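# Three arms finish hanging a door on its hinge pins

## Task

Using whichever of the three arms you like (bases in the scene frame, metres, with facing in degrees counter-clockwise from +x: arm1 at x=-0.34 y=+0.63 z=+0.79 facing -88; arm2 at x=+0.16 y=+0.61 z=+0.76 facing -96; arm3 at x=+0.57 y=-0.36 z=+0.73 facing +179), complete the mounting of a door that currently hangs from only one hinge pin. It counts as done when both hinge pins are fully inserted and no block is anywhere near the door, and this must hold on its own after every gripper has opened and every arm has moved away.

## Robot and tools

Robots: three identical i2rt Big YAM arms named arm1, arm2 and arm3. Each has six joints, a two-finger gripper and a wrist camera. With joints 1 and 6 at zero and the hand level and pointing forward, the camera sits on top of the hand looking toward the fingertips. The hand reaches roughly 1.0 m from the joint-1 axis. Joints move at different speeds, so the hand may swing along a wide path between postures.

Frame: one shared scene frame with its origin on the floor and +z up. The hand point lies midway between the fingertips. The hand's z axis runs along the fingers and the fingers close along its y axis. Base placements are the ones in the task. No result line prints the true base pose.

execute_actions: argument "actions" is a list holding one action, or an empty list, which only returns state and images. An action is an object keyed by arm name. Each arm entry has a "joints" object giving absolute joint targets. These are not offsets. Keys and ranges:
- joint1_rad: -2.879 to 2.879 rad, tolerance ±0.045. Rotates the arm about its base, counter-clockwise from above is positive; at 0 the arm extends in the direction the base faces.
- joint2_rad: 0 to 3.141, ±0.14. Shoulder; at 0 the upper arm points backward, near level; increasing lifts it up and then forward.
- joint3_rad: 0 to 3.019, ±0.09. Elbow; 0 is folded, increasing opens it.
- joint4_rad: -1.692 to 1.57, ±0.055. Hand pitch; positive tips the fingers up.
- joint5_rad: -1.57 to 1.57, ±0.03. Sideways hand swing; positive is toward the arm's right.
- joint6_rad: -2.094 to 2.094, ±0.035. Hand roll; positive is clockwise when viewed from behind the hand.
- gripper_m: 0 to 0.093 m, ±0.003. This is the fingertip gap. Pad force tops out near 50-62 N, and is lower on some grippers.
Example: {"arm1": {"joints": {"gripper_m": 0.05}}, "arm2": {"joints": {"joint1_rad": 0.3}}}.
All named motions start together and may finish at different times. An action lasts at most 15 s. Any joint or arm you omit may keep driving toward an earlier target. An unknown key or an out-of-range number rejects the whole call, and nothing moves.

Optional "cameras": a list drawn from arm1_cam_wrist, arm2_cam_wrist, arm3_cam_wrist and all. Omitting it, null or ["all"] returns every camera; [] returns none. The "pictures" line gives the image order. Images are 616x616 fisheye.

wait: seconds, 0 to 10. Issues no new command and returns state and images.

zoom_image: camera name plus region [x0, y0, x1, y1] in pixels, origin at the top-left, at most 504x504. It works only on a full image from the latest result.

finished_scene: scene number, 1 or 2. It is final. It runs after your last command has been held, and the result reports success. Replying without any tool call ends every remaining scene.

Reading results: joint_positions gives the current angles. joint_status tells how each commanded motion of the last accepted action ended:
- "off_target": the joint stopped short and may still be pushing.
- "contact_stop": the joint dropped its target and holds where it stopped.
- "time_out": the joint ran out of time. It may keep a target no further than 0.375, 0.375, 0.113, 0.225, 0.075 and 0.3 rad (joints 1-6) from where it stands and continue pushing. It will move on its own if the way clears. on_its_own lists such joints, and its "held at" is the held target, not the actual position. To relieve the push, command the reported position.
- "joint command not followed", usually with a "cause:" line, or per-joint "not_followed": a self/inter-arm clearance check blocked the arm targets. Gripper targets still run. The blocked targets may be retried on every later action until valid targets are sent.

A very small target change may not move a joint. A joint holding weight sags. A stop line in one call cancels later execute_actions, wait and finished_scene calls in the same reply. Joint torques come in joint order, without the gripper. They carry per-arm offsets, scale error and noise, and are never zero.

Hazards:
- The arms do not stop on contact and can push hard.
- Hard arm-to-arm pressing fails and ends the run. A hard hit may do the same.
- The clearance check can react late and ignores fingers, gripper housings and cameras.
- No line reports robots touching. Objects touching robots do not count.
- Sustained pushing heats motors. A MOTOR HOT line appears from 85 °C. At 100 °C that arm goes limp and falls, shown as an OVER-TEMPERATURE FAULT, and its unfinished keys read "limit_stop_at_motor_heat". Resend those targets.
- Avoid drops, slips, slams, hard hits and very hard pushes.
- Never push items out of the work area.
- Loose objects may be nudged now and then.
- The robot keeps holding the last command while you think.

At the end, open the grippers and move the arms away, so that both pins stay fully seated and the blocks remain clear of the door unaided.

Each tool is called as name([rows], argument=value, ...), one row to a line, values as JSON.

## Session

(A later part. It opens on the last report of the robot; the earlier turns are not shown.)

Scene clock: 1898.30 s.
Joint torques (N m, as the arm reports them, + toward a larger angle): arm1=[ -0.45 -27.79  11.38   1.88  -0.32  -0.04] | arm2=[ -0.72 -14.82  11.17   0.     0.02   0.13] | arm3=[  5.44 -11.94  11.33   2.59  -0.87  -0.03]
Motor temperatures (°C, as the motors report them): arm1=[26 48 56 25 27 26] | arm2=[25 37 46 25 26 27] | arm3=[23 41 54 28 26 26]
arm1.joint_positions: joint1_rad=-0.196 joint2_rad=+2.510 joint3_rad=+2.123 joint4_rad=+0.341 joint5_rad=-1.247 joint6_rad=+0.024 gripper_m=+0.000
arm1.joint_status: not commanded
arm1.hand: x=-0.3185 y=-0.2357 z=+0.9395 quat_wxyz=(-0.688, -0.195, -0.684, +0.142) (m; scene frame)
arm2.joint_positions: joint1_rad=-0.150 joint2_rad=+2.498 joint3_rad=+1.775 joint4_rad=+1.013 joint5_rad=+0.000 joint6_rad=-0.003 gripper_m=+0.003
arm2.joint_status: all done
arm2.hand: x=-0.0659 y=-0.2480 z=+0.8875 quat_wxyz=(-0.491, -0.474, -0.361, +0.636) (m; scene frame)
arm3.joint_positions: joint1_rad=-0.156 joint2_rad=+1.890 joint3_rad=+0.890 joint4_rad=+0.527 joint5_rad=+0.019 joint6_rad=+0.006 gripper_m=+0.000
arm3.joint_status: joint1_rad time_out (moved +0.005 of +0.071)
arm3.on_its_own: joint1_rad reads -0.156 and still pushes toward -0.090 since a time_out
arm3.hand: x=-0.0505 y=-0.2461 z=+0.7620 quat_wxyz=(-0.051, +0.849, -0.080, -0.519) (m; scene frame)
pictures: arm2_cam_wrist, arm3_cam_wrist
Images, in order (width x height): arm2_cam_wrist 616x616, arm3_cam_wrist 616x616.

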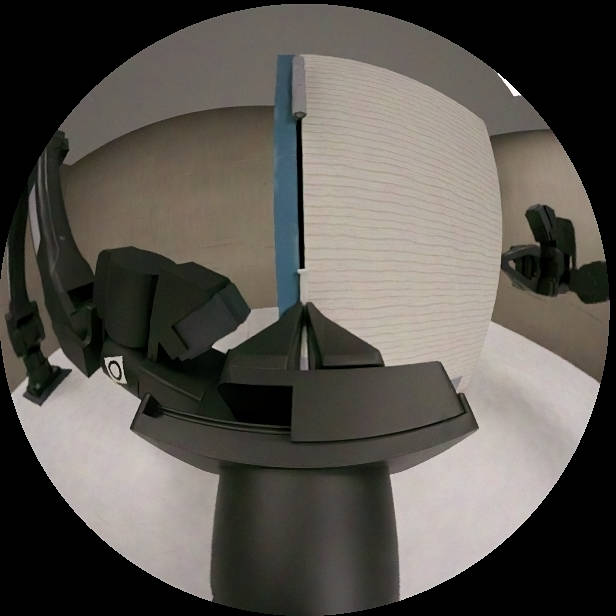

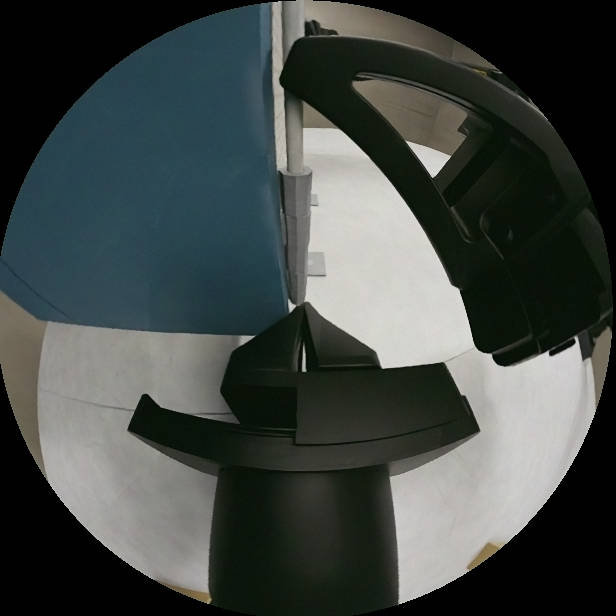

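execute_actions([
  {"arm2":{"joints":{"joint2_rad":2.87,"joint3_rad":1.74}}},
], cameras=["arm1_cam_wrist"])

zoom_image(camera="arm1_cam_wrist", region=[200,190,300,320])

Scene clock: 1911.60 s.
Joint torques (N m, as the arm reports them, + toward a larger angle): arm1=[ -0.42 -27.97  11.33   1.83  -0.32  -0.04] | arm2=[-0.87 -1.13  0.77 -4.48  0.02  0.15] | arm3=[  5.71 -12.55  11.43   2.49  -0.85   0.01]
Motor temperatures (°C, as the motors report them): arm1=[26 48 56 25 27 26] | arm2=[25 37 45 25 26 27] | arm3=[23 40 54 28 26 26]
arm1.joint_positions: joint1_rad=-0.196 joint2_rad=+2.510 joint3_rad=+2.123 joint4_rad=+0.341 joint5_rad=-1.247 joint6_rad=+0.024 gripper_m=+0.000
arm1.joint_status: not commanded
arm1.hand: x=-0.3185 y=-0.2357 z=+0.9395 quat_wxyz=(-0.688, -0.195, -0.684, +0.142) (m; scene frame)
arm2.joint_positions: joint1_rad=-0.150 joint2_rad=+2.581 joint3_rad=+1.839 joint4_rad=+1.130 joint5_rad=+0.000 joint6_rad=-0.003 gripper_m=+0.003
arm2.joint_status: joint2_rad time_out (moved +0.083 of +0.372); joint3_rad time_out (moved +0.064 of -0.035)
arm2.on_its_own: joint2_rad reads +2.581 and still pushes toward +2.870 since a time_out; joint3_rad reads +1.839 and still pushes toward +1.740 since a time_out
arm2.hand: x=-0.0659 y=-0.2484 z=+0.8755 quat_wxyz=(-0.508, -0.442, -0.337, +0.658) (m; scene frame)
arm3.joint_positions: joint1_rad=-0.156 joint2_rad=+1.890 joint3_rad=+0.890 joint4_rad=+0.527 joint5_rad=+0.019 joint6_rad=+0.006 gripper_m=+0.000
arm3.joint_status: not commanded
arm3.on_its_own: joint1_rad reads -0.156 and still pushes toward -0.090 since a time_out
arm3.hand: x=-0.0505 y=-0.2461 z=+0.7620 quat_wxyz=(-0.051, +0.849, -0.080, -0.519) (m; scene frame)
pictures: arm1_cam_wrist
Images, in order (width x height): arm1_cam_wrist 616x616.

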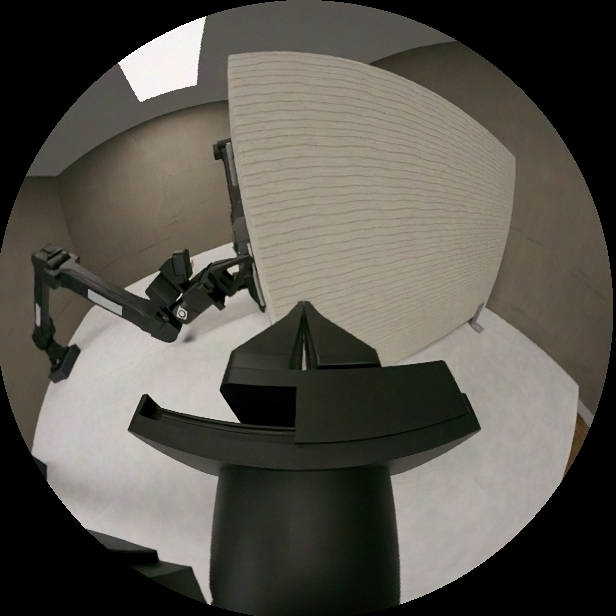

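Region (200, 190, 300, 320) of arm1_cam_wrist's 616x616 image, scaled by 3.877, with more detail than that image has; it fills the left 388 columns of this view, and the rest is white.

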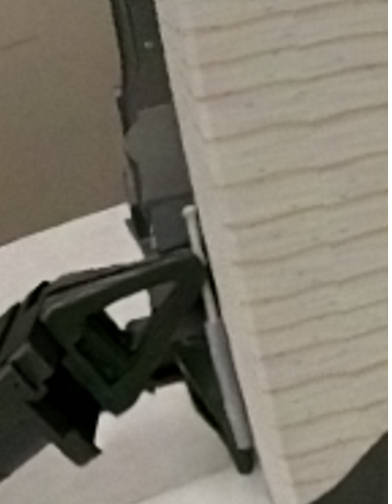

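execute_actions([
  {"arm2":{"joints":{"joint2_rad":2.52,"joint3_rad":1.80,"joint4_rad":1.05}},"arm3":{"joints":{"joint1_rad":0.02}}},
], cameras=["arm1_cam_wrist","arm3_cam_wrist"])

zoom_image(camera="arm3_cam_wrist", region=[240,100,400,330])

zoom_image(camera="arm1_cam_wrist", region=[200,190,300,320])

Scene clock: 1932.13 s.
Joint torques (N m, as the arm reports them, + toward a larger angle): arm1=[ -0.46 -27.93  11.39   1.83  -0.33  -0.03] | arm2=[ -0.66 -23.21   8.57   0.58   0.02   0.13] | arm3=[ 12.91 -12.41  11.42   2.56  -2.49  -0.1 ]
Motor temperatures (°C, as the motors report them): arm1=[26 48 56 25 27 26] | arm2=[25 36 42 26 26 27] | arm3=[23 40 55 28 28 26]
arm1.joint_positions: joint1_rad=-0.196 joint2_rad=+2.510 joint3_rad=+2.123 joint4_rad=+0.341 joint5_rad=-1.247 joint6_rad=+0.024 gripper_m=+0.000
arm1.joint_status: not commanded
arm1.hand: x=-0.3185 y=-0.2357 z=+0.9395 quat_wxyz=(-0.688, -0.195, -0.684, +0.142) (m; scene frame)
arm2.joint_positions: joint1_rad=-0.150 joint2_rad=+2.531 joint3_rad=+1.806 joint4_rad=+1.077 joint5_rad=+0.000 joint6_rad=-0.003 gripper_m=+0.003
arm2.joint_status: all done
arm2.hand: x=-0.0659 y=-0.2481 z=+0.8897 quat_wxyz=(-0.502, -0.454, -0.346, +0.650) (m; scene frame)
arm3.joint_positions: joint1_rad=-0.140 joint2_rad=+1.890 joint3_rad=+0.890 joint4_rad=+0.527 joint5_rad=+0.061 joint6_rad=+0.016 gripper_m=+0.000
arm3.joint_status: joint1_rad time_out (moved +0.016 of +0.176)
arm3.on_its_own: joint1_rad reads -0.140 and still pushes toward +0.020 since a time_out
arm3.hand: x=-0.0508 y=-0.2488 z=+0.7621 quat_wxyz=(-0.063, +0.848, -0.089, -0.518) (m; scene frame)
pictures: arm1_cam_wrist, arm3_cam_wrist
Images, in order (width x height): arm1_cam_wrist 616x616, arm3_cam_wrist 616x616.

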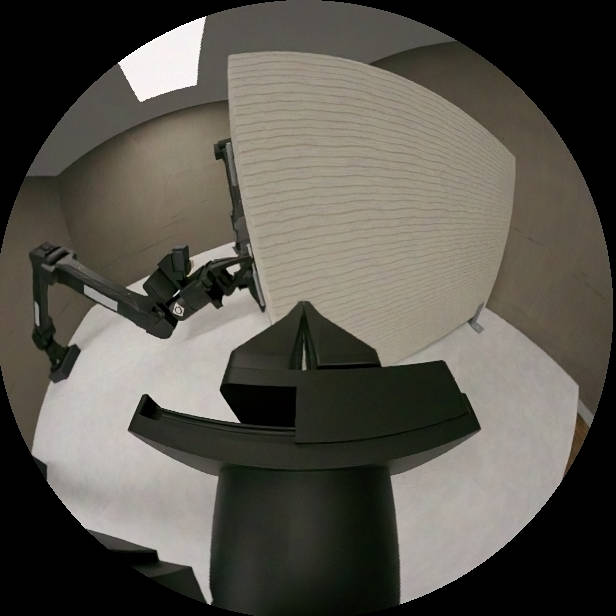

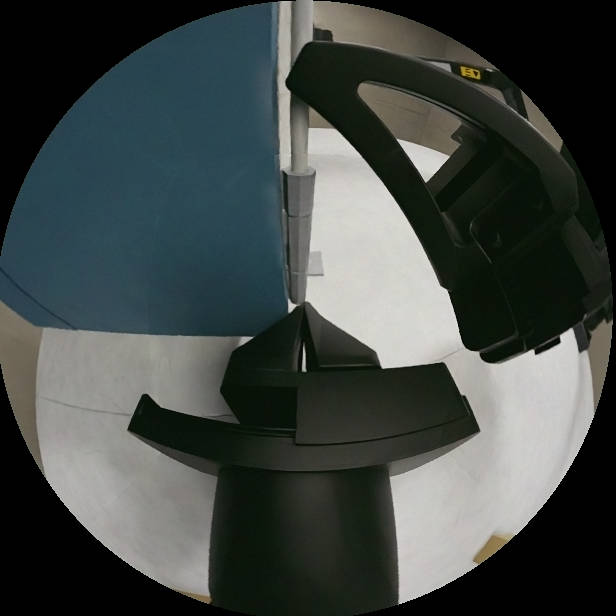

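Region (240, 100, 400, 330) of arm3_cam_wrist's 616x616 image, scaled by 2.191, with more detail than that image has; it fills the left 351 columns of this view, and the rest is white.

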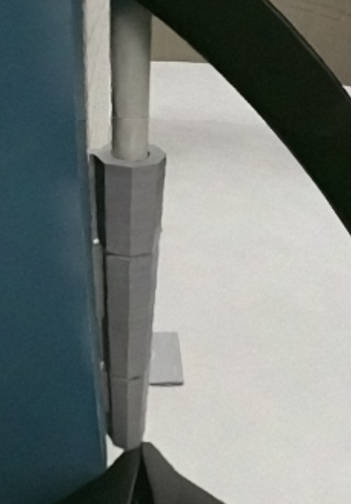

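Region (200, 190, 300, 320) of arm1_cam_wrist's 616x616 image, scaled by 3.877, with more detail than that image has; it fills the left 388 columns of this view, and the rest is white.

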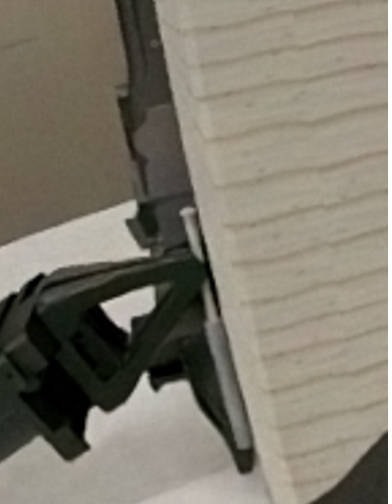

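execute_actions([
  {"arm2":{"joints":{"joint2_rad":2.7}}},
], cameras=["arm1_cam_wrist"])

zoom_image(camera="arm1_cam_wrist", region=[200,190,300,320])

Scene clock: 1939.53 s.
Joint torques (N m, as the arm reports them, + toward a larger angle): arm1=[ -0.3  -27.96  11.42   1.85  -0.32  -0.03] | arm2=[ -0.71 -11.87   6.92  -0.73   0.02   0.15] | arm3=[ 13.17 -12.06  11.31   2.66  -2.48  -0.11]
Motor temperatures (°C, as the motors report them): arm1=[26 48 56 25 27 26] | arm2=[25 37 43 26 26 27] | arm3=[24 40 55 28 32 26]
arm1.joint_positions: joint1_rad=-0.196 joint2_rad=+2.510 joint3_rad=+2.123 joint4_rad=+0.341 joint5_rad=-1.247 joint6_rad=+0.024 gripper_m=+0.000
arm1.joint_status: not commanded
arm1.hand: x=-0.3185 y=-0.2357 z=+0.9395 quat_wxyz=(-0.688, -0.195, -0.684, +0.142) (m; scene frame)
arm2.joint_positions: joint1_rad=-0.150 joint2_rad=+2.558 joint3_rad=+1.824 joint4_rad=+1.110 joint5_rad=+0.000 joint6_rad=-0.003 gripper_m=+0.003
arm2.joint_status: joint2_rad time_out (moved +0.027 of +0.169)
arm2.on_its_own: joint2_rad reads +2.558 and still pushes toward +2.700 since a time_out
arm2.hand: x=-0.0659 y=-0.2481 z=+0.8833 quat_wxyz=(-0.506, -0.446, -0.340, +0.656) (m; scene frame)
arm3.joint_positions: joint1_rad=-0.140 joint2_rad=+1.890 joint3_rad=+0.890 joint4_rad=+0.527 joint5_rad=+0.061 joint6_rad=+0.016 gripper_m=+0.000
arm3.joint_status: not commanded
arm3.on_its_own: joint1_rad reads -0.140 and still pushes toward +0.020 since a time_out
arm3.hand: x=-0.0508 y=-0.2488 z=+0.7621 quat_wxyz=(-0.063, +0.848, -0.089, -0.518) (m; scene frame)
pictures: arm1_cam_wrist
Images, in order (width x height): arm1_cam_wrist 616x616.

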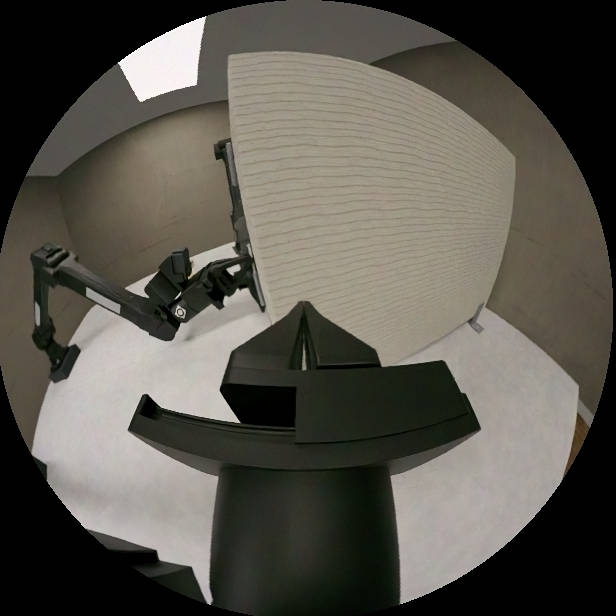

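Region (200, 190, 300, 320) of arm1_cam_wrist's 616x616 image, scaled by 3.877, with more detail than that image has; it fills the left 388 columns of this view, and the rest is white.

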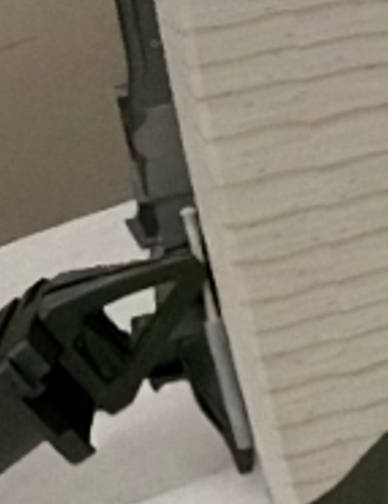

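execute_actions([
  {"arm2":{"joints":{"joint2_rad":2.53,"gripper_m":0.02}}},
], cameras=[])

execute_actions([
  {"arm2":{"joints":{"joint2_rad":2.38,"joint3_rad":1.62,"joint4_rad":1.0}},"arm3":{"joints":{"joint1_rad":-0.05}}},
], cameras=[])

execute_actions([
  {"arm2":{"joints":{"joint2_rad":2.1,"joint3_rad":1.6,"joint4_rad":0.6,"gripper_m":0}}},
], cameras=[])

execute_actions([
  {"arm2":{"joints":{"joint2_rad":2.2,"joint3_rad":1.75,"joint4_rad":0.377}}},
], cameras=["arm2_cam_wrist","arm1_cam_wrist"])

Scene clock: 1957.83 s.
Joint torques (N m, as the arm reports them, + toward a larger angle): arm1=[ -0.42 -27.72  11.34   1.84  -0.32  -0.04] | arm2=[ -0.56 -22.7    9.14   1.15  -0.03   0.11] | arm3=[ 12.79 -12.42  11.26   2.59  -2.52  -0.08]
Motor temperatures (°C, as the motors report them): arm1=[26 48 56 25 27 26] | arm2=[25 37 43 25 26 27] | arm3=[24 40 56 28 37 26]
arm1.joint_positions: joint1_rad=-0.196 joint2_rad=+2.510 joint3_rad=+2.123 joint4_rad=+0.341 joint5_rad=-1.247 joint6_rad=+0.024 gripper_m=+0.000
arm1.joint_status: not commanded
arm1.hand: x=-0.3185 y=-0.2357 z=+0.9395 quat_wxyz=(-0.688, -0.195, -0.684, +0.142) (m; scene frame)
arm2.joint_positions: joint1_rad=-0.150 joint2_rad=+2.530 joint3_rad=+1.798 joint4_rad=+1.064 joint5_rad=+0.001 joint6_rad=-0.003 gripper_m=+0.020
arm2.joint_status: all done
arm2.hand: x=-0.0662 y=-0.2478 z=+0.8832 quat_wxyz=(-0.498, -0.461, -0.351, +0.646) (m; scene frame)
arm3.joint_positions: joint1_rad=-0.139 joint2_rad=+1.890 joint3_rad=+0.890 joint4_rad=+0.527 joint5_rad=+0.062 joint6_rad=+0.017 gripper_m=+0.000
arm3.joint_status: not commanded
arm3.on_its_own: joint1_rad reads -0.139 and still pushes toward +0.020 since a time_out
arm3.hand: x=-0.0509 y=-0.2491 z=+0.7621 quat_wxyz=(-0.063, +0.848, -0.089, -0.518) (m; scene frame)
pictures: none
No camera images: the call's "cameras" was empty. Leave "cameras" out to get every camera's image.

Scene clock: 1959.63 s.
Joint torques (N m, as the arm reports them, + toward a larger angle): arm1=[ -0.31 -27.92  11.38   1.83  -0.32  -0.04] | arm2=[ -0.89 -20.6    8.52   0.88   0.01   0.13] | arm3=[  7.21 -12.57  11.4    2.57  -2.45  -0.13]
Motor temperatures (°C, as the motors report them): arm1=[26 48 56 25 27 26] | arm2=[25 37 43 25 26 27] | arm3=[24 40 56 28 37 26]
arm1.joint_positions: joint1_rad=-0.196 joint2_rad=+2.510 joint3_rad=+2.123 joint4_rad=+0.341 joint5_rad=-1.247 joint6_rad=+0.024 gripper_m=+0.000
arm1.joint_status: not commanded
arm1.hand: x=-0.3185 y=-0.2357 z=+0.9395 quat_wxyz=(-0.688, -0.195, -0.684, +0.142) (m; scene frame)
arm2.joint_positions: joint1_rad=-0.150 joint2_rad=+2.377 joint3_rad=+1.624 joint4_rad=+1.018 joint5_rad=+0.001 joint6_rad=-0.003 gripper_m=+0.020
arm2.joint_status: all done
arm2.hand: x=-0.0589 y=-0.2194 z=+0.9135 quat_wxyz=(-0.486, -0.482, -0.367, +0.630) (m; scene frame)
arm3.joint_positions: joint1_rad=-0.140 joint2_rad=+1.890 joint3_rad=+0.890 joint4_rad=+0.527 joint5_rad=+0.060 joint6_rad=+0.017 gripper_m=+0.000
arm3.joint_status: joint1_rad time_out (moved -0.001 of +0.089)
arm3.on_its_own: joint1_rad reads -0.140 and still pushes toward -0.050 since a time_out
arm3.hand: x=-0.0508 y=-0.2487 z=+0.7621 quat_wxyz=(-0.062, +0.848, -0.089, -0.518) (m; scene frame)
pictures: none
No camera images: the call's "cameras" was empty. Leave "cameras" out to get every camera's image.

not run: a stop came earlier in this reply.

not run: a stop came earlier in this reply.

execute_actions([
  {"arm2":{"joints":{"joint2_rad":2.1,"joint3_rad":1.6,"joint4_rad":0.6,"gripper_m":0}}},
], cameras=[])

execute_actions([
  {"arm2":{"joints":{"joint2_rad":2.19,"joint3_rad":1.75,"joint4_rad":0.377}}},
], cameras=["arm2_cam_wrist","arm1_cam_wrist"])

Scene clock: 1965.00 s.
Joint torques (N m, as the arm reports them, + toward a larger angle): arm1=[ -0.31 -27.93  11.4    1.87  -0.33  -0.04] | arm2=[ -0.79 -18.71  11.67   1.05   0.     0.14] | arm3=[  7.42 -12.19  11.45   2.69  -2.44  -0.13]
Motor temperatures (°C, as the motors report them): arm1=[26 48 56 25 27 26] | arm2=[25 38 43 25 26 27] | arm3=[24 40 56 28 38 26]
arm1.joint_positions: joint1_rad=-0.196 joint2_rad=+2.510 joint3_rad=+2.123 joint4_rad=+0.341 joint5_rad=-1.247 joint6_rad=+0.024 gripper_m=+0.000
arm1.joint_status: not commanded
arm1.hand: x=-0.3185 y=-0.2357 z=+0.9395 quat_wxyz=(-0.688, -0.195, -0.684, +0.142) (m; scene frame)
arm2.joint_positions: joint1_rad=-0.150 joint2_rad=+2.083 joint3_rad=+1.584 joint4_rad=+0.618 joint5_rad=+0.001 joint6_rad=-0.003 gripper_m=+0.001
arm2.joint_status: all done
arm2.hand: x=-0.0567 y=-0.2070 z=+1.0403 quat_wxyz=(-0.458, -0.526, -0.402, +0.593) (m; scene frame)
arm3.joint_positions: joint1_rad=-0.140 joint2_rad=+1.890 joint3_rad=+0.890 joint4_rad=+0.527 joint5_rad=+0.060 joint6_rad=+0.017 gripper_m=+0.000
arm3.joint_status: not commanded
arm3.on_its_own: joint1_rad reads -0.140 and still pushes toward -0.050 since a time_out
arm3.hand: x=-0.0508 y=-0.2487 z=+0.7621 quat_wxyz=(-0.062, +0.848, -0.089, -0.518) (m; scene frame)
pictures: none
No camera images: the call's "cameras" was empty. Leave "cameras" out to get every camera's image.

Scene clock: 1966.07 s.
Joint torques (N m, as the arm reports them, + toward a larger angle): arm1=[ -0.28 -27.78  11.4    1.85  -0.31  -0.04] | arm2=[ -0.83 -20.41  15.36   1.05   0.     0.14] | arm3=[  7.24 -12.44  11.37   2.58  -2.48  -0.13]
Motor temperatures (°C, as the motors report them): arm1=[26 48 56 25 27 26] | arm2=[25 38 43 25 26 27] | arm3=[24 40 56 28 38 26]
arm1.joint_positions: joint1_rad=-0.196 joint2_rad=+2.510 joint3_rad=+2.123 joint4_rad=+0.341 joint5_rad=-1.247 joint6_rad=+0.024 gripper_m=+0.000
arm1.joint_status: not commanded
arm1.hand: x=-0.3185 y=-0.2357 z=+0.9395 quat_wxyz=(-0.688, -0.195, -0.684, +0.142) (m; scene frame)
arm2.joint_positions: joint1_rad=-0.150 joint2_rad=+2.177 joint3_rad=+1.694 joint4_rad=+0.398 joint5_rad=+0.001 joint6_rad=-0.003 gripper_m=+0.001
arm2.joint_status: all done
arm2.hand: x=-0.0640 y=-0.2368 z=+0.9715 quat_wxyz=(-0.415, -0.584, -0.446, +0.536) (m; scene frame)
arm3.joint_positions: joint1_rad=-0.140 joint2_rad=+1.890 joint3_rad=+0.890 joint4_rad=+0.527 joint5_rad=+0.060 joint6_rad=+0.017 gripper_m=+0.000
arm3.joint_status: not commanded
arm3.on_its_own: joint1_rad reads -0.140 and still pushes toward -0.050 since a time_out
arm3.hand: x=-0.0508 y=-0.2487 z=+0.7621 quat_wxyz=(-0.062, +0.848, -0.089, -0.518) (m; scene frame)
pictures: arm1_cam_wrist, arm2_cam_wrist
Images, in order (width x height): arm1_cam_wrist 616x616, arm2_cam_wrist 616x616.

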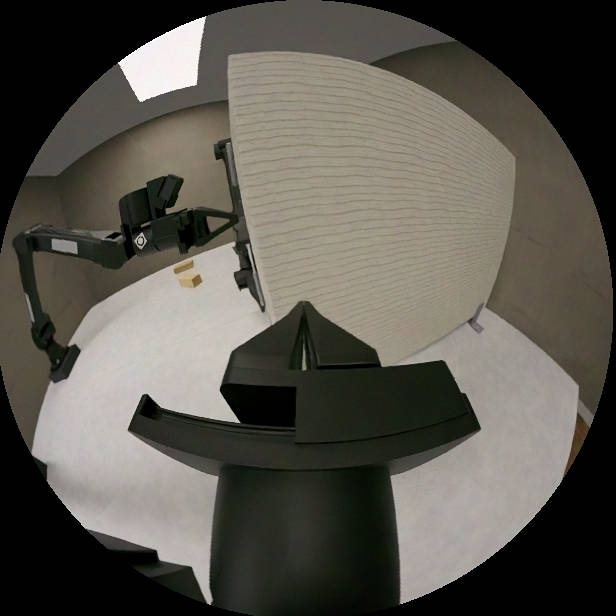

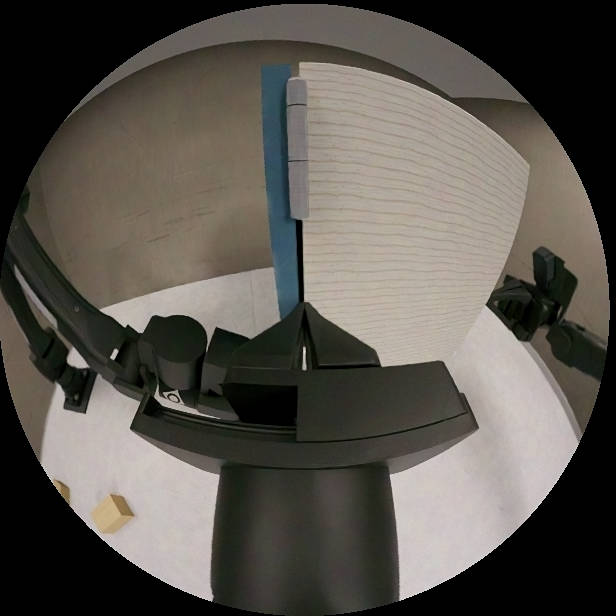

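execute_actions([
  {"arm2":{"joints":{"joint2_rad":2.215,"joint3_rad":1.8}},"arm3":{"joints":{"joint5_rad":0.06}}},
], cameras=["arm1_cam_wrist"])

zoom_image(camera="arm1_cam_wrist", region=[200,190,300,320])

Scene clock: 1970.80 s.
Joint torques (N m, as the arm reports them, + toward a larger angle): arm1=[ -0.3  -27.91  11.41   1.89  -0.32  -0.03] | arm2=[ -0.46 -19.18  15.16   0.97   0.     0.14] | arm3=[  7.36 -12.07  11.31   2.36  -1.2   -0.14]
Motor temperatures (°C, as the motors report them): arm1=[26 48 56 25 27 26] | arm2=[25 38 45 25 26 27] | arm3=[24 40 56 28 39 26]
arm1.joint_positions: joint1_rad=-0.196 joint2_rad=+2.510 joint3_rad=+2.123 joint4_rad=+0.341 joint5_rad=-1.247 joint6_rad=+0.024 gripper_m=+0.000
arm1.joint_status: not commanded
arm1.hand: x=-0.3185 y=-0.2357 z=+0.9395 quat_wxyz=(-0.688, -0.195, -0.684, +0.142) (m; scene frame)
arm2.joint_positions: joint1_rad=-0.150 joint2_rad=+2.190 joint3_rad=+1.748 joint4_rad=+0.398 joint5_rad=+0.001 joint6_rad=-0.003 gripper_m=+0.001
arm2.joint_status: all done
arm2.hand: x=-0.0671 y=-0.2475 z=+0.9922 quat_wxyz=(-0.424, -0.573, -0.438, +0.548) (m; scene frame)
arm3.joint_positions: joint1_rad=-0.136 joint2_rad=+1.890 joint3_rad=+0.890 joint4_rad=+0.527 joint5_rad=+0.089 joint6_rad=+0.017 gripper_m=+0.000
arm3.joint_status: all done
arm3.on_its_own: joint1_rad reads -0.136 and still pushes toward -0.050 since a time_out
arm3.hand: x=-0.0502 y=-0.2465 z=+0.7623 quat_wxyz=(-0.073, +0.847, -0.095, -0.517) (m; scene frame)
pictures: arm1_cam_wrist
Images, in order (width x height): arm1_cam_wrist 616x616.

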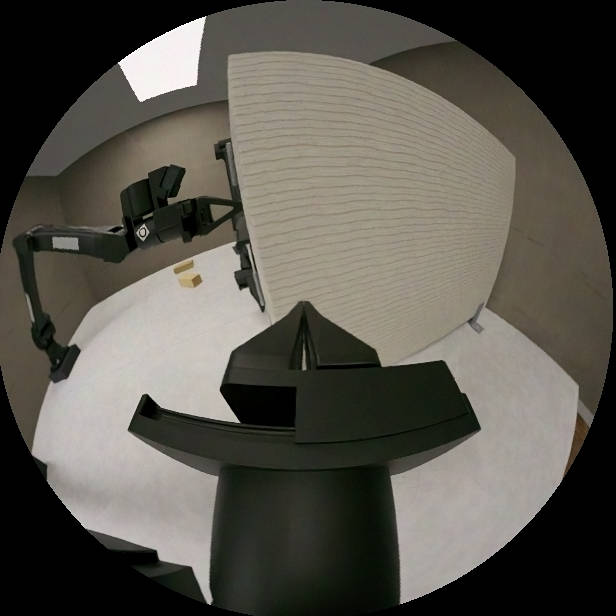

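Region (200, 190, 300, 320) of arm1_cam_wrist's 616x616 image, scaled by 3.877, with more detail than that image has; it fills the left 388 columns of this view, and the rest is white.

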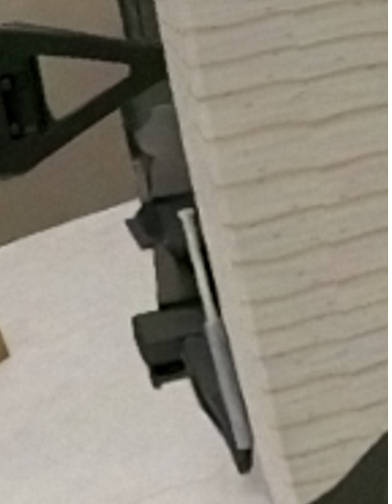

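execute_actions([
  {"arm2":{"joints":{"joint2_rad":2.33,"joint3_rad":1.73}}},
], cameras=["arm1_cam_wrist"])

zoom_image(camera="arm1_cam_wrist", region=[200,190,300,320])

Scene clock: 1978.13 s.
Joint torques (N m, as the arm reports them, + toward a larger angle): arm1=[ -0.27 -27.94  11.37   1.89  -0.32  -0.04] | arm2=[ -0.74 -11.8    9.26   0.93  -0.02   0.15] | arm3=[  7.33 -12.21  11.41   2.49  -1.2   -0.09]
Motor temperatures (°C, as the motors report them): arm1=[26 48 56 25 27 26] | arm2=[25 38 47 25 26 27] | arm3=[24 40 56 28 36 26]
arm1.joint_positions: joint1_rad=-0.196 joint2_rad=+2.510 joint3_rad=+2.123 joint4_rad=+0.341 joint5_rad=-1.247 joint6_rad=+0.024 gripper_m=+0.000
arm1.joint_status: not commanded
arm1.hand: x=-0.3185 y=-0.2357 z=+0.9395 quat_wxyz=(-0.688, -0.195, -0.684, +0.142) (m; scene frame)
arm2.joint_positions: joint1_rad=-0.150 joint2_rad=+2.201 joint3_rad=+1.748 joint4_rad=+0.402 joint5_rad=+0.001 joint6_rad=-0.003 gripper_m=+0.001
arm2.joint_status: all done
arm2.hand: x=-0.0673 y=-0.2486 z=+0.9829 quat_wxyz=(-0.422, -0.575, -0.439, +0.546) (m; scene frame)
arm3.joint_positions: joint1_rad=-0.136 joint2_rad=+1.890 joint3_rad=+0.890 joint4_rad=+0.527 joint5_rad=+0.089 joint6_rad=+0.017 gripper_m=+0.000
arm3.joint_status: not commanded
arm3.on_its_own: joint1_rad reads -0.136 and still pushes toward -0.050 since a time_out
arm3.hand: x=-0.0502 y=-0.2465 z=+0.7623 quat_wxyz=(-0.073, +0.847, -0.095, -0.517) (m; scene frame)
pictures: arm1_cam_wrist
Images, in order (width x height): arm1_cam_wrist 616x616.

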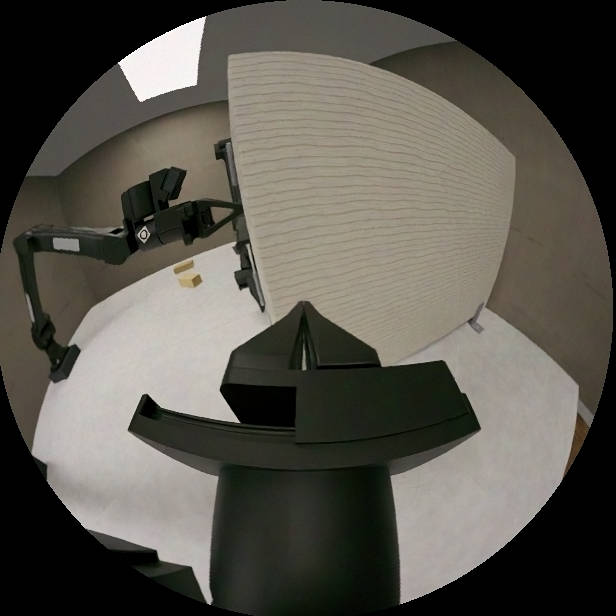

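Region (200, 190, 300, 320) of arm1_cam_wrist's 616x616 image, scaled by 3.877, with more detail than that image has; it fills the left 388 columns of this view, and the rest is white.

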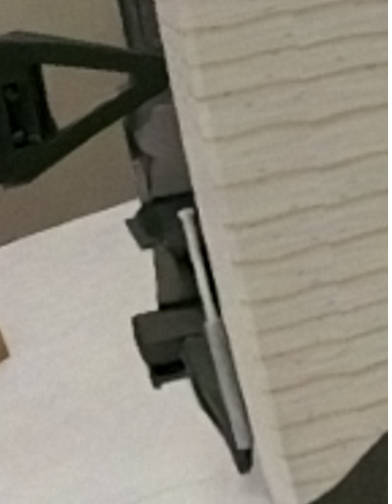

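execute_actions([
  {"arm2":{"joints":{"joint2_rad":2.12}}},
], cameras=[])

execute_actions([
  {"arm3":{"joints":{"joint6_rad":-1.3,"joint1_rad":-0.13}}},
], cameras=["arm2_cam_wrist"])

Scene clock: 1987.77 s.
Joint torques (N m, as the arm reports them, + toward a larger angle): arm1=[ -0.39 -27.92  11.35   1.87  -0.33  -0.04] | arm2=[ -0.66 -21.65  11.54   1.45  -0.01   0.15] | arm3=[  6.99 -12.67  11.42   2.51  -1.24  -0.13]
Motor temperatures (°C, as the motors report them): arm1=[26 48 56 25 27 26] | arm2=[25 38 46 25 26 27] | arm3=[24 39 56 28 34 26]
arm1.joint_positions: joint1_rad=-0.196 joint2_rad=+2.510 joint3_rad=+2.123 joint4_rad=+0.341 joint5_rad=-1.247 joint6_rad=+0.024 gripper_m=+0.000
arm1.joint_status: not commanded
arm1.hand: x=-0.3185 y=-0.2357 z=+0.9395 quat_wxyz=(-0.688, -0.195, -0.684, +0.142) (m; scene frame)
arm2.joint_positions: joint1_rad=-0.150 joint2_rad=+2.131 joint3_rad=+1.723 joint4_rad=+0.387 joint5_rad=+0.000 joint6_rad=-0.003 gripper_m=+0.001
arm2.joint_status: all done
arm2.hand: x=-0.0645 y=-0.2369 z=+1.0248 quat_wxyz=(-0.429, -0.566, -0.433, +0.555) (m; scene frame)
arm3.joint_positions: joint1_rad=-0.136 joint2_rad=+1.890 joint3_rad=+0.890 joint4_rad=+0.527 joint5_rad=+0.089 joint6_rad=+0.017 gripper_m=+0.000
arm3.joint_status: not commanded
arm3.on_its_own: joint1_rad reads -0.136 and still pushes toward -0.050 since a time_out
arm3.hand: x=-0.0502 y=-0.2465 z=+0.7623 quat_wxyz=(-0.073, +0.847, -0.095, -0.517) (m; scene frame)
pictures: none
No camera images: the call's "cameras" was empty. Leave "cameras" out to get every camera's image.

Scene clock: 1989.80 s.
Joint torques (N m, as the arm reports them, + toward a larger angle): arm1=[ -0.36 -27.73  11.36   1.84  -0.33  -0.03] | arm2=[ -1.04 -21.79  11.68   1.41   0.01   0.13] | arm3=[  2.6  -12.55  10.42   2.32  -0.93   0.01]
Motor temperatures (°C, as the motors report them): arm1=[26 48 56 25 27 26] | arm2=[25 38 46 25 26 27] | arm3=[24 39 56 28 34 26]
arm1.joint_positions: joint1_rad=-0.196 joint2_rad=+2.510 joint3_rad=+2.123 joint4_rad=+0.341 joint5_rad=-1.247 joint6_rad=+0.024 gripper_m=+0.000
arm1.joint_status: not commanded
arm1.hand: x=-0.3185 y=-0.2357 z=+0.9395 quat_wxyz=(-0.688, -0.195, -0.684, +0.142) (m; scene frame)
arm2.joint_positions: joint1_rad=-0.150 joint2_rad=+2.131 joint3_rad=+1.723 joint4_rad=+0.387 joint5_rad=+0.000 joint6_rad=-0.003 gripper_m=+0.001
arm2.joint_status: not commanded
arm2.hand: x=-0.0645 y=-0.2369 z=+1.0248 quat_wxyz=(-0.429, -0.566, -0.433, +0.555) (m; scene frame)
arm3.joint_positions: joint1_rad=-0.157 joint2_rad=+1.890 joint3_rad=+0.900 joint4_rad=+0.535 joint5_rad=+0.080 joint6_rad=-1.287 gripper_m=+0.000
arm3.joint_status: all done
arm3.hand: x=-0.0534 y=-0.2341 z=+0.7684 quat_wxyz=(-0.379, +0.731, +0.430, -0.371) (m; scene frame)
pictures: arm2_cam_wrist
Images, in order (width x height): arm2_cam_wrist 616x616.

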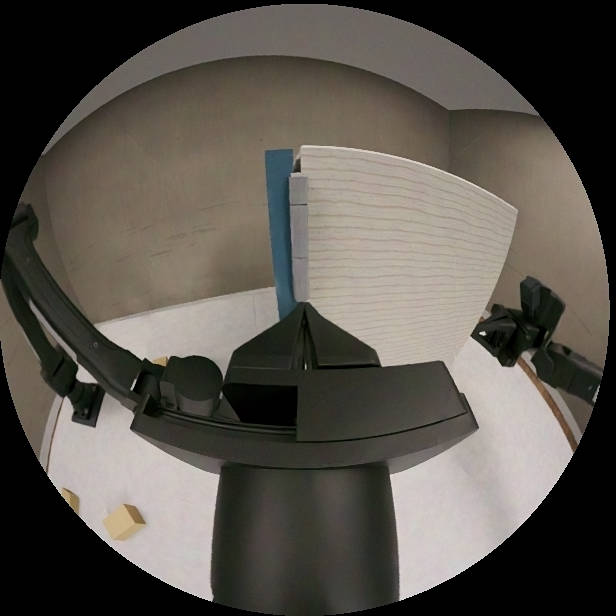

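execute_actions([
  {"arm2":{"joints":{"joint2_rad":2.2,"joint3_rad":1.66}},"arm3":{"joints":{"joint1_rad":-0.04}}},
], cameras=["arm2_cam_wrist","arm1_cam_wrist"])

Scene clock: 1996.57 s.
Joint torques (N m, as the arm reports them, + toward a larger angle): arm1=[ -0.39 -27.87  11.39   1.82  -0.33  -0.03] | arm2=[ -0.15 -20.1   10.86   1.42   0.04   0.16] | arm3=[  8.73 -12.78  10.51   2.2   -1.77   0.  ]
Motor temperatures (°C, as the motors report them): arm1=[26 48 56 25 27 26] | arm2=[25 39 46 25 26 27] | arm3=[24 39 56 28 33 26]
arm1.joint_positions: joint1_rad=-0.196 joint2_rad=+2.510 joint3_rad=+2.123 joint4_rad=+0.341 joint5_rad=-1.247 joint6_rad=+0.024 gripper_m=+0.000
arm1.joint_status: not commanded
arm1.hand: x=-0.3185 y=-0.2357 z=+0.9395 quat_wxyz=(-0.688, -0.195, -0.684, +0.142) (m; scene frame)
arm2.joint_positions: joint1_rad=-0.150 joint2_rad=+2.193 joint3_rad=+1.654 joint4_rad=+0.387 joint5_rad=+0.000 joint6_rad=-0.003 gripper_m=+0.001
arm2.joint_status: all done
arm2.hand: x=-0.0616 y=-0.2293 z=+0.9317 quat_wxyz=(-0.400, -0.601, -0.460, +0.516) (m; scene frame)
arm3.joint_positions: joint1_rad=-0.149 joint2_rad=+1.890 joint3_rad=+0.901 joint4_rad=+0.535 joint5_rad=+0.102 joint6_rad=-1.288 gripper_m=+0.000
arm3.joint_status: joint1_rad time_out (moved +0.007 of +0.117)
arm3.on_its_own: joint1_rad reads -0.149 and still pushes toward -0.040 since a time_out
arm3.hand: x=-0.0536 y=-0.2353 z=+0.7687 quat_wxyz=(-0.384, +0.731, +0.428, -0.366) (m; scene frame)
pictures: arm1_cam_wrist, arm2_cam_wrist
Images, in order (width x height): arm1_cam_wrist 616x616, arm2_cam_wrist 616x616.

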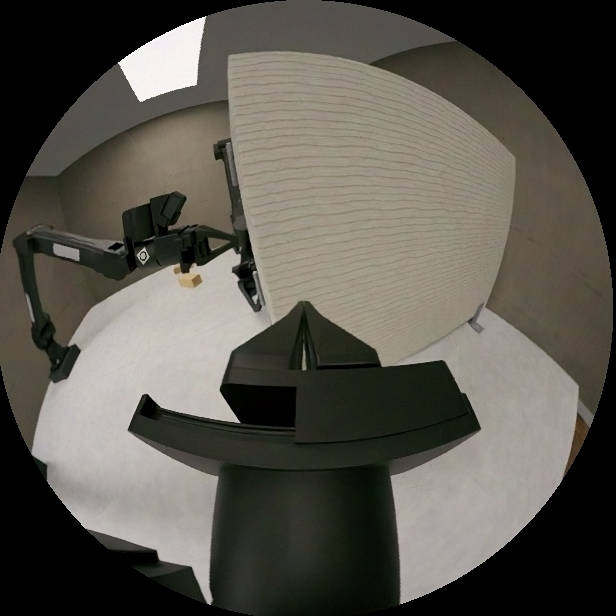

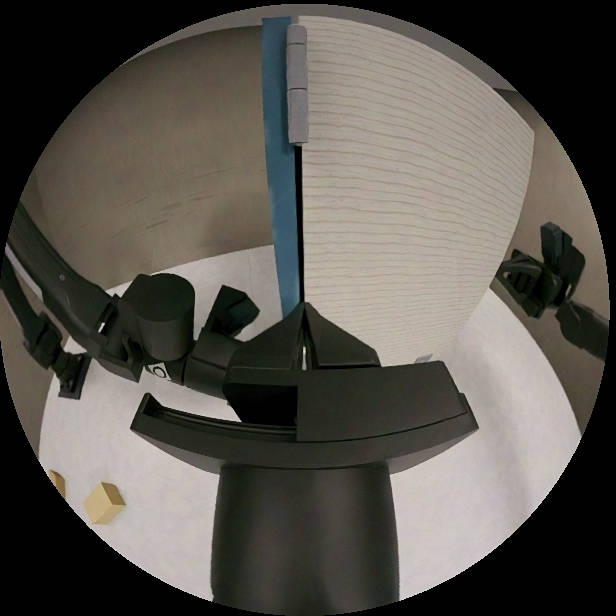

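execute_actions([
  {"arm2":{"joints":{"joint2_rad":2.165}}},
], cameras=[])

execute_actions([
  {"arm2":{"joints":{"joint2_rad":2.24,"joint3_rad":1.76}}},
], cameras=["arm1_cam_wrist"])

zoom_image(camera="arm1_cam_wrist", region=[200,190,300,320])

Scene clock: 2003.00 s.
Joint torques (N m, as the arm reports them, + toward a larger angle): arm1=[ -0.35 -27.84  11.38   1.83  -0.32  -0.04] | arm2=[ -0.89 -22.34  10.87   1.41   0.01   0.12] | arm3=[  9.3  -12.19  10.52   2.28  -1.76   0.01]
Motor temperatures (°C, as the motors report them): arm1=[26 48 56 25 27 26] | arm2=[25 39 46 25 26 27] | arm3=[24 39 56 28 34 26]
arm1.joint_positions: joint1_rad=-0.196 joint2_rad=+2.510 joint3_rad=+2.123 joint4_rad=+0.341 joint5_rad=-1.247 joint6_rad=+0.024 gripper_m=+0.000
arm1.joint_status: not commanded
arm1.hand: x=-0.3185 y=-0.2357 z=+0.9395 quat_wxyz=(-0.688, -0.195, -0.684, +0.142) (m; scene frame)
arm2.joint_positions: joint1_rad=-0.150 joint2_rad=+2.180 joint3_rad=+1.654 joint4_rad=+0.387 joint5_rad=+0.000 joint6_rad=-0.003 gripper_m=+0.001
arm2.joint_status: all done
arm2.hand: x=-0.0616 y=-0.2287 z=+0.9430 quat_wxyz=(-0.403, -0.598, -0.458, +0.520) (m; scene frame)
arm3.joint_positions: joint1_rad=-0.149 joint2_rad=+1.890 joint3_rad=+0.901 joint4_rad=+0.535 joint5_rad=+0.102 joint6_rad=-1.288 gripper_m=+0.000
arm3.joint_status: not commanded
arm3.on_its_own: joint1_rad reads -0.149 and still pushes toward -0.040 since a time_out
arm3.hand: x=-0.0536 y=-0.2353 z=+0.7687 quat_wxyz=(-0.384, +0.731, +0.428, -0.366) (m; scene frame)
pictures: none
No camera images: the call's "cameras" was empty. Leave "cameras" out to get every camera's image.

Scene clock: 2003.70 s.
Joint torques (N m, as the arm reports them, + toward a larger angle): arm1=[ -0.39 -27.88  11.38   1.86  -0.33  -0.04] | arm2=[ -0.42 -19.    15.01   1.56  -0.02   0.14] | arm3=[  8.84 -12.29  10.58   2.27  -1.77   0.01]
Motor temperatures (°C, as the motors report them): arm1=[26 48 56 25 27 26] | arm2=[25 39 46 25 26 27] | arm3=[24 39 56 28 34 26]
arm1.joint_positions: joint1_rad=-0.196 joint2_rad=+2.510 joint3_rad=+2.123 joint4_rad=+0.341 joint5_rad=-1.247 joint6_rad=+0.024 gripper_m=+0.000
arm1.joint_status: not commanded
arm1.hand: x=-0.3185 y=-0.2357 z=+0.9395 quat_wxyz=(-0.688, -0.195, -0.684, +0.142) (m; scene frame)
arm2.joint_positions: joint1_rad=-0.150 joint2_rad=+2.213 joint3_rad=+1.705 joint4_rad=+0.387 joint5_rad=+0.000 joint6_rad=-0.003 gripper_m=+0.001
arm2.joint_status: all done
arm2.hand: x=-0.0649 y=-0.2411 z=+0.9442 quat_wxyz=(-0.407, -0.593, -0.454, +0.526) (m; scene frame)
arm3.joint_positions: joint1_rad=-0.149 joint2_rad=+1.890 joint3_rad=+0.901 joint4_rad=+0.535 joint5_rad=+0.102 joint6_rad=-1.288 gripper_m=+0.000
arm3.joint_status: not commanded
arm3.on_its_own: joint1_rad reads -0.149 and still pushes toward -0.040 since a time_out
arm3.hand: x=-0.0536 y=-0.2353 z=+0.7687 quat_wxyz=(-0.384, +0.731, +0.428, -0.366) (m; scene frame)
pictures: arm1_cam_wrist
Images, in order (width x height): arm1_cam_wrist 616x616.

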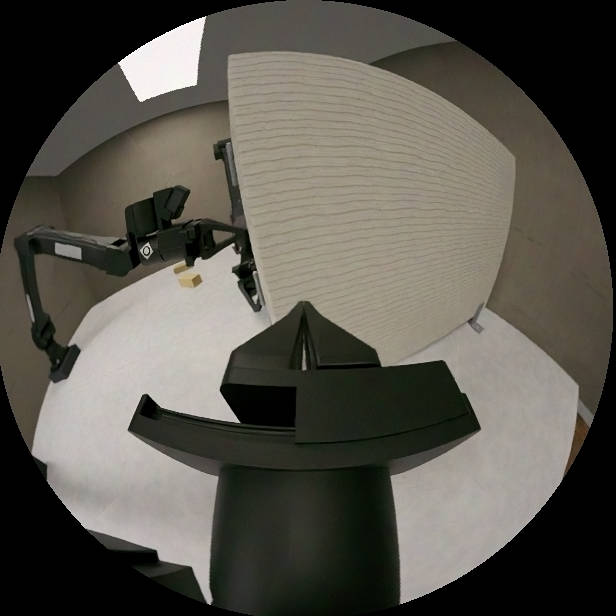

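Region (200, 190, 300, 320) of arm1_cam_wrist's 616x616 image, scaled by 3.877, with more detail than that image has; it fills the left 388 columns of this view, and the rest is white.

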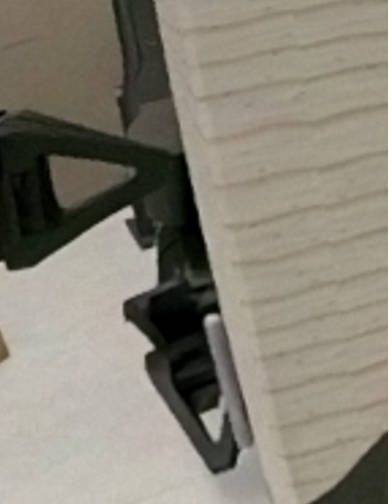

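execute_actions([
  {"arm2":{"joints":{"joint2_rad":2.0,"joint3_rad":1.45}},"arm3":{"joints":{"joint1_rad":-0.17}}},
], cameras=[])

execute_actions([
  {"arm3":{"joints":{"joint2_rad":1.6,"joint3_rad":0.55}}},
], cameras=["arm1_cam_wrist","arm2_cam_wrist"])

zoom_image(camera="arm1_cam_wrist", region=[200,130,300,320])

Scene clock: 2010.50 s.
Joint torques (N m, as the arm reports them, + toward a larger angle): arm1=[ -0.39 -27.95  11.35   1.84  -0.33  -0.04] | arm2=[ -0.87 -17.48  10.24   1.43   0.04   0.15] | arm3=[ -0.73 -12.62  10.41   2.32  -0.46   0.07]
Motor temperatures (°C, as the motors report them): arm1=[26 48 56 25 27 26] | arm2=[25 39 47 25 26 27] | arm3=[24 39 56 28 35 26]
arm1.joint_positions: joint1_rad=-0.196 joint2_rad=+2.510 joint3_rad=+2.123 joint4_rad=+0.341 joint5_rad=-1.247 joint6_rad=+0.024 gripper_m=+0.000
arm1.joint_status: not commanded
arm1.hand: x=-0.3185 y=-0.2357 z=+0.9395 quat_wxyz=(-0.688, -0.195, -0.684, +0.142) (m; scene frame)
arm2.joint_positions: joint1_rad=-0.150 joint2_rad=+1.984 joint3_rad=+1.452 joint4_rad=+0.387 joint5_rad=+0.000 joint6_rad=-0.003 gripper_m=+0.001
arm2.joint_status: all done
arm2.hand: x=-0.0466 y=-0.1710 z=+0.9865 quat_wxyz=(-0.401, -0.600, -0.459, +0.518) (m; scene frame)
arm3.joint_positions: joint1_rad=-0.162 joint2_rad=+1.890 joint3_rad=+0.902 joint4_rad=+0.535 joint5_rad=+0.068 joint6_rad=-1.292 gripper_m=+0.000
arm3.joint_status: all done
arm3.hand: x=-0.0540 y=-0.2326 z=+0.7691 quat_wxyz=(-0.377, +0.729, +0.433, -0.374) (m; scene frame)
pictures: none
No camera images: the call's "cameras" was empty. Leave "cameras" out to get every camera's image.

Scene clock: 2011.63 s.
Joint torques (N m, as the arm reports them, + toward a larger angle): arm1=[ -0.3  -27.96  11.37   1.87  -0.33  -0.03] | arm2=[ -0.84 -17.55  10.19   1.37   0.     0.13] | arm3=[-0.66 -8.49  6.3   2.13 -0.28  0.06]
Motor temperatures (°C, as the motors report them): arm1=[26 48 56 25 27 26] | arm2=[25 39 47 25 26 27] | arm3=[24 39 55 28 34 26]
arm1.joint_positions: joint1_rad=-0.196 joint2_rad=+2.510 joint3_rad=+2.123 joint4_rad=+0.341 joint5_rad=-1.247 joint6_rad=+0.024 gripper_m=+0.000
arm1.joint_status: not commanded
arm1.hand: x=-0.3185 y=-0.2357 z=+0.9395 quat_wxyz=(-0.688, -0.195, -0.684, +0.142) (m; scene frame)
arm2.joint_positions: joint1_rad=-0.150 joint2_rad=+1.984 joint3_rad=+1.452 joint4_rad=+0.387 joint5_rad=+0.000 joint6_rad=-0.003 gripper_m=+0.001
arm2.joint_status: not commanded
arm2.hand: x=-0.0466 y=-0.1710 z=+0.9865 quat_wxyz=(-0.401, -0.600, -0.459, +0.518) (m; scene frame)
arm3.joint_positions: joint1_rad=-0.162 joint2_rad=+1.598 joint3_rad=+0.547 joint4_rad=+0.535 joint5_rad=+0.063 joint6_rad=-1.293 gripper_m=+0.000
arm3.joint_status: all done
arm3.hand: x=+0.0766 y=-0.2569 z=+0.7816 quat_wxyz=(-0.358, +0.741, +0.443, -0.354) (m; scene frame)
pictures: arm1_cam_wrist, arm2_cam_wrist
Images, in order (width x height): arm1_cam_wrist 616x616, arm2_cam_wrist 616x616.

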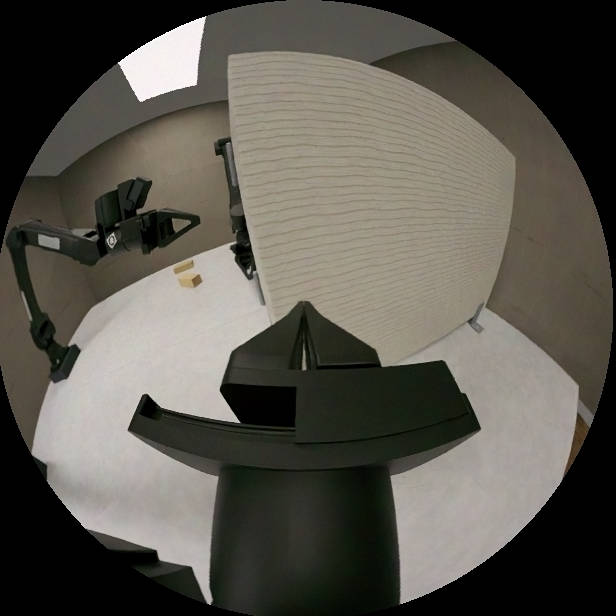

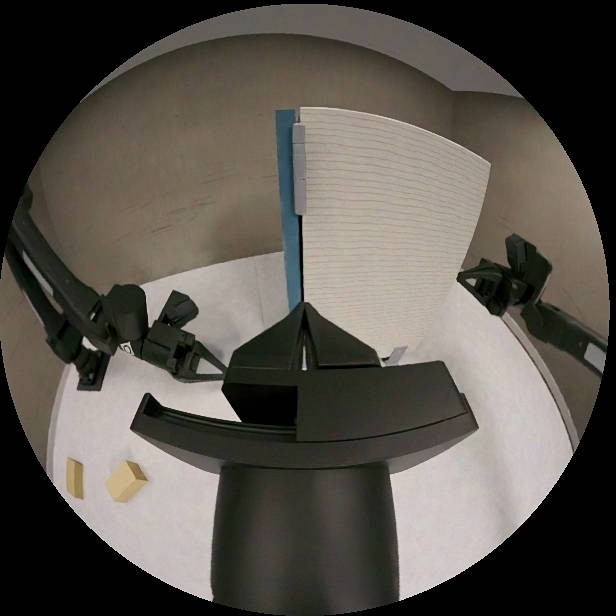

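Region (200, 130, 300, 320) of arm1_cam_wrist's 616x616 image, scaled by 2.653, with more detail than that image has; it fills the left 265 columns of this view, and the rest is white.

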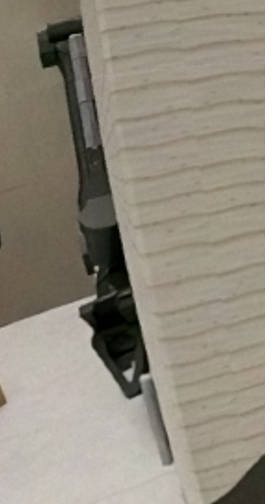

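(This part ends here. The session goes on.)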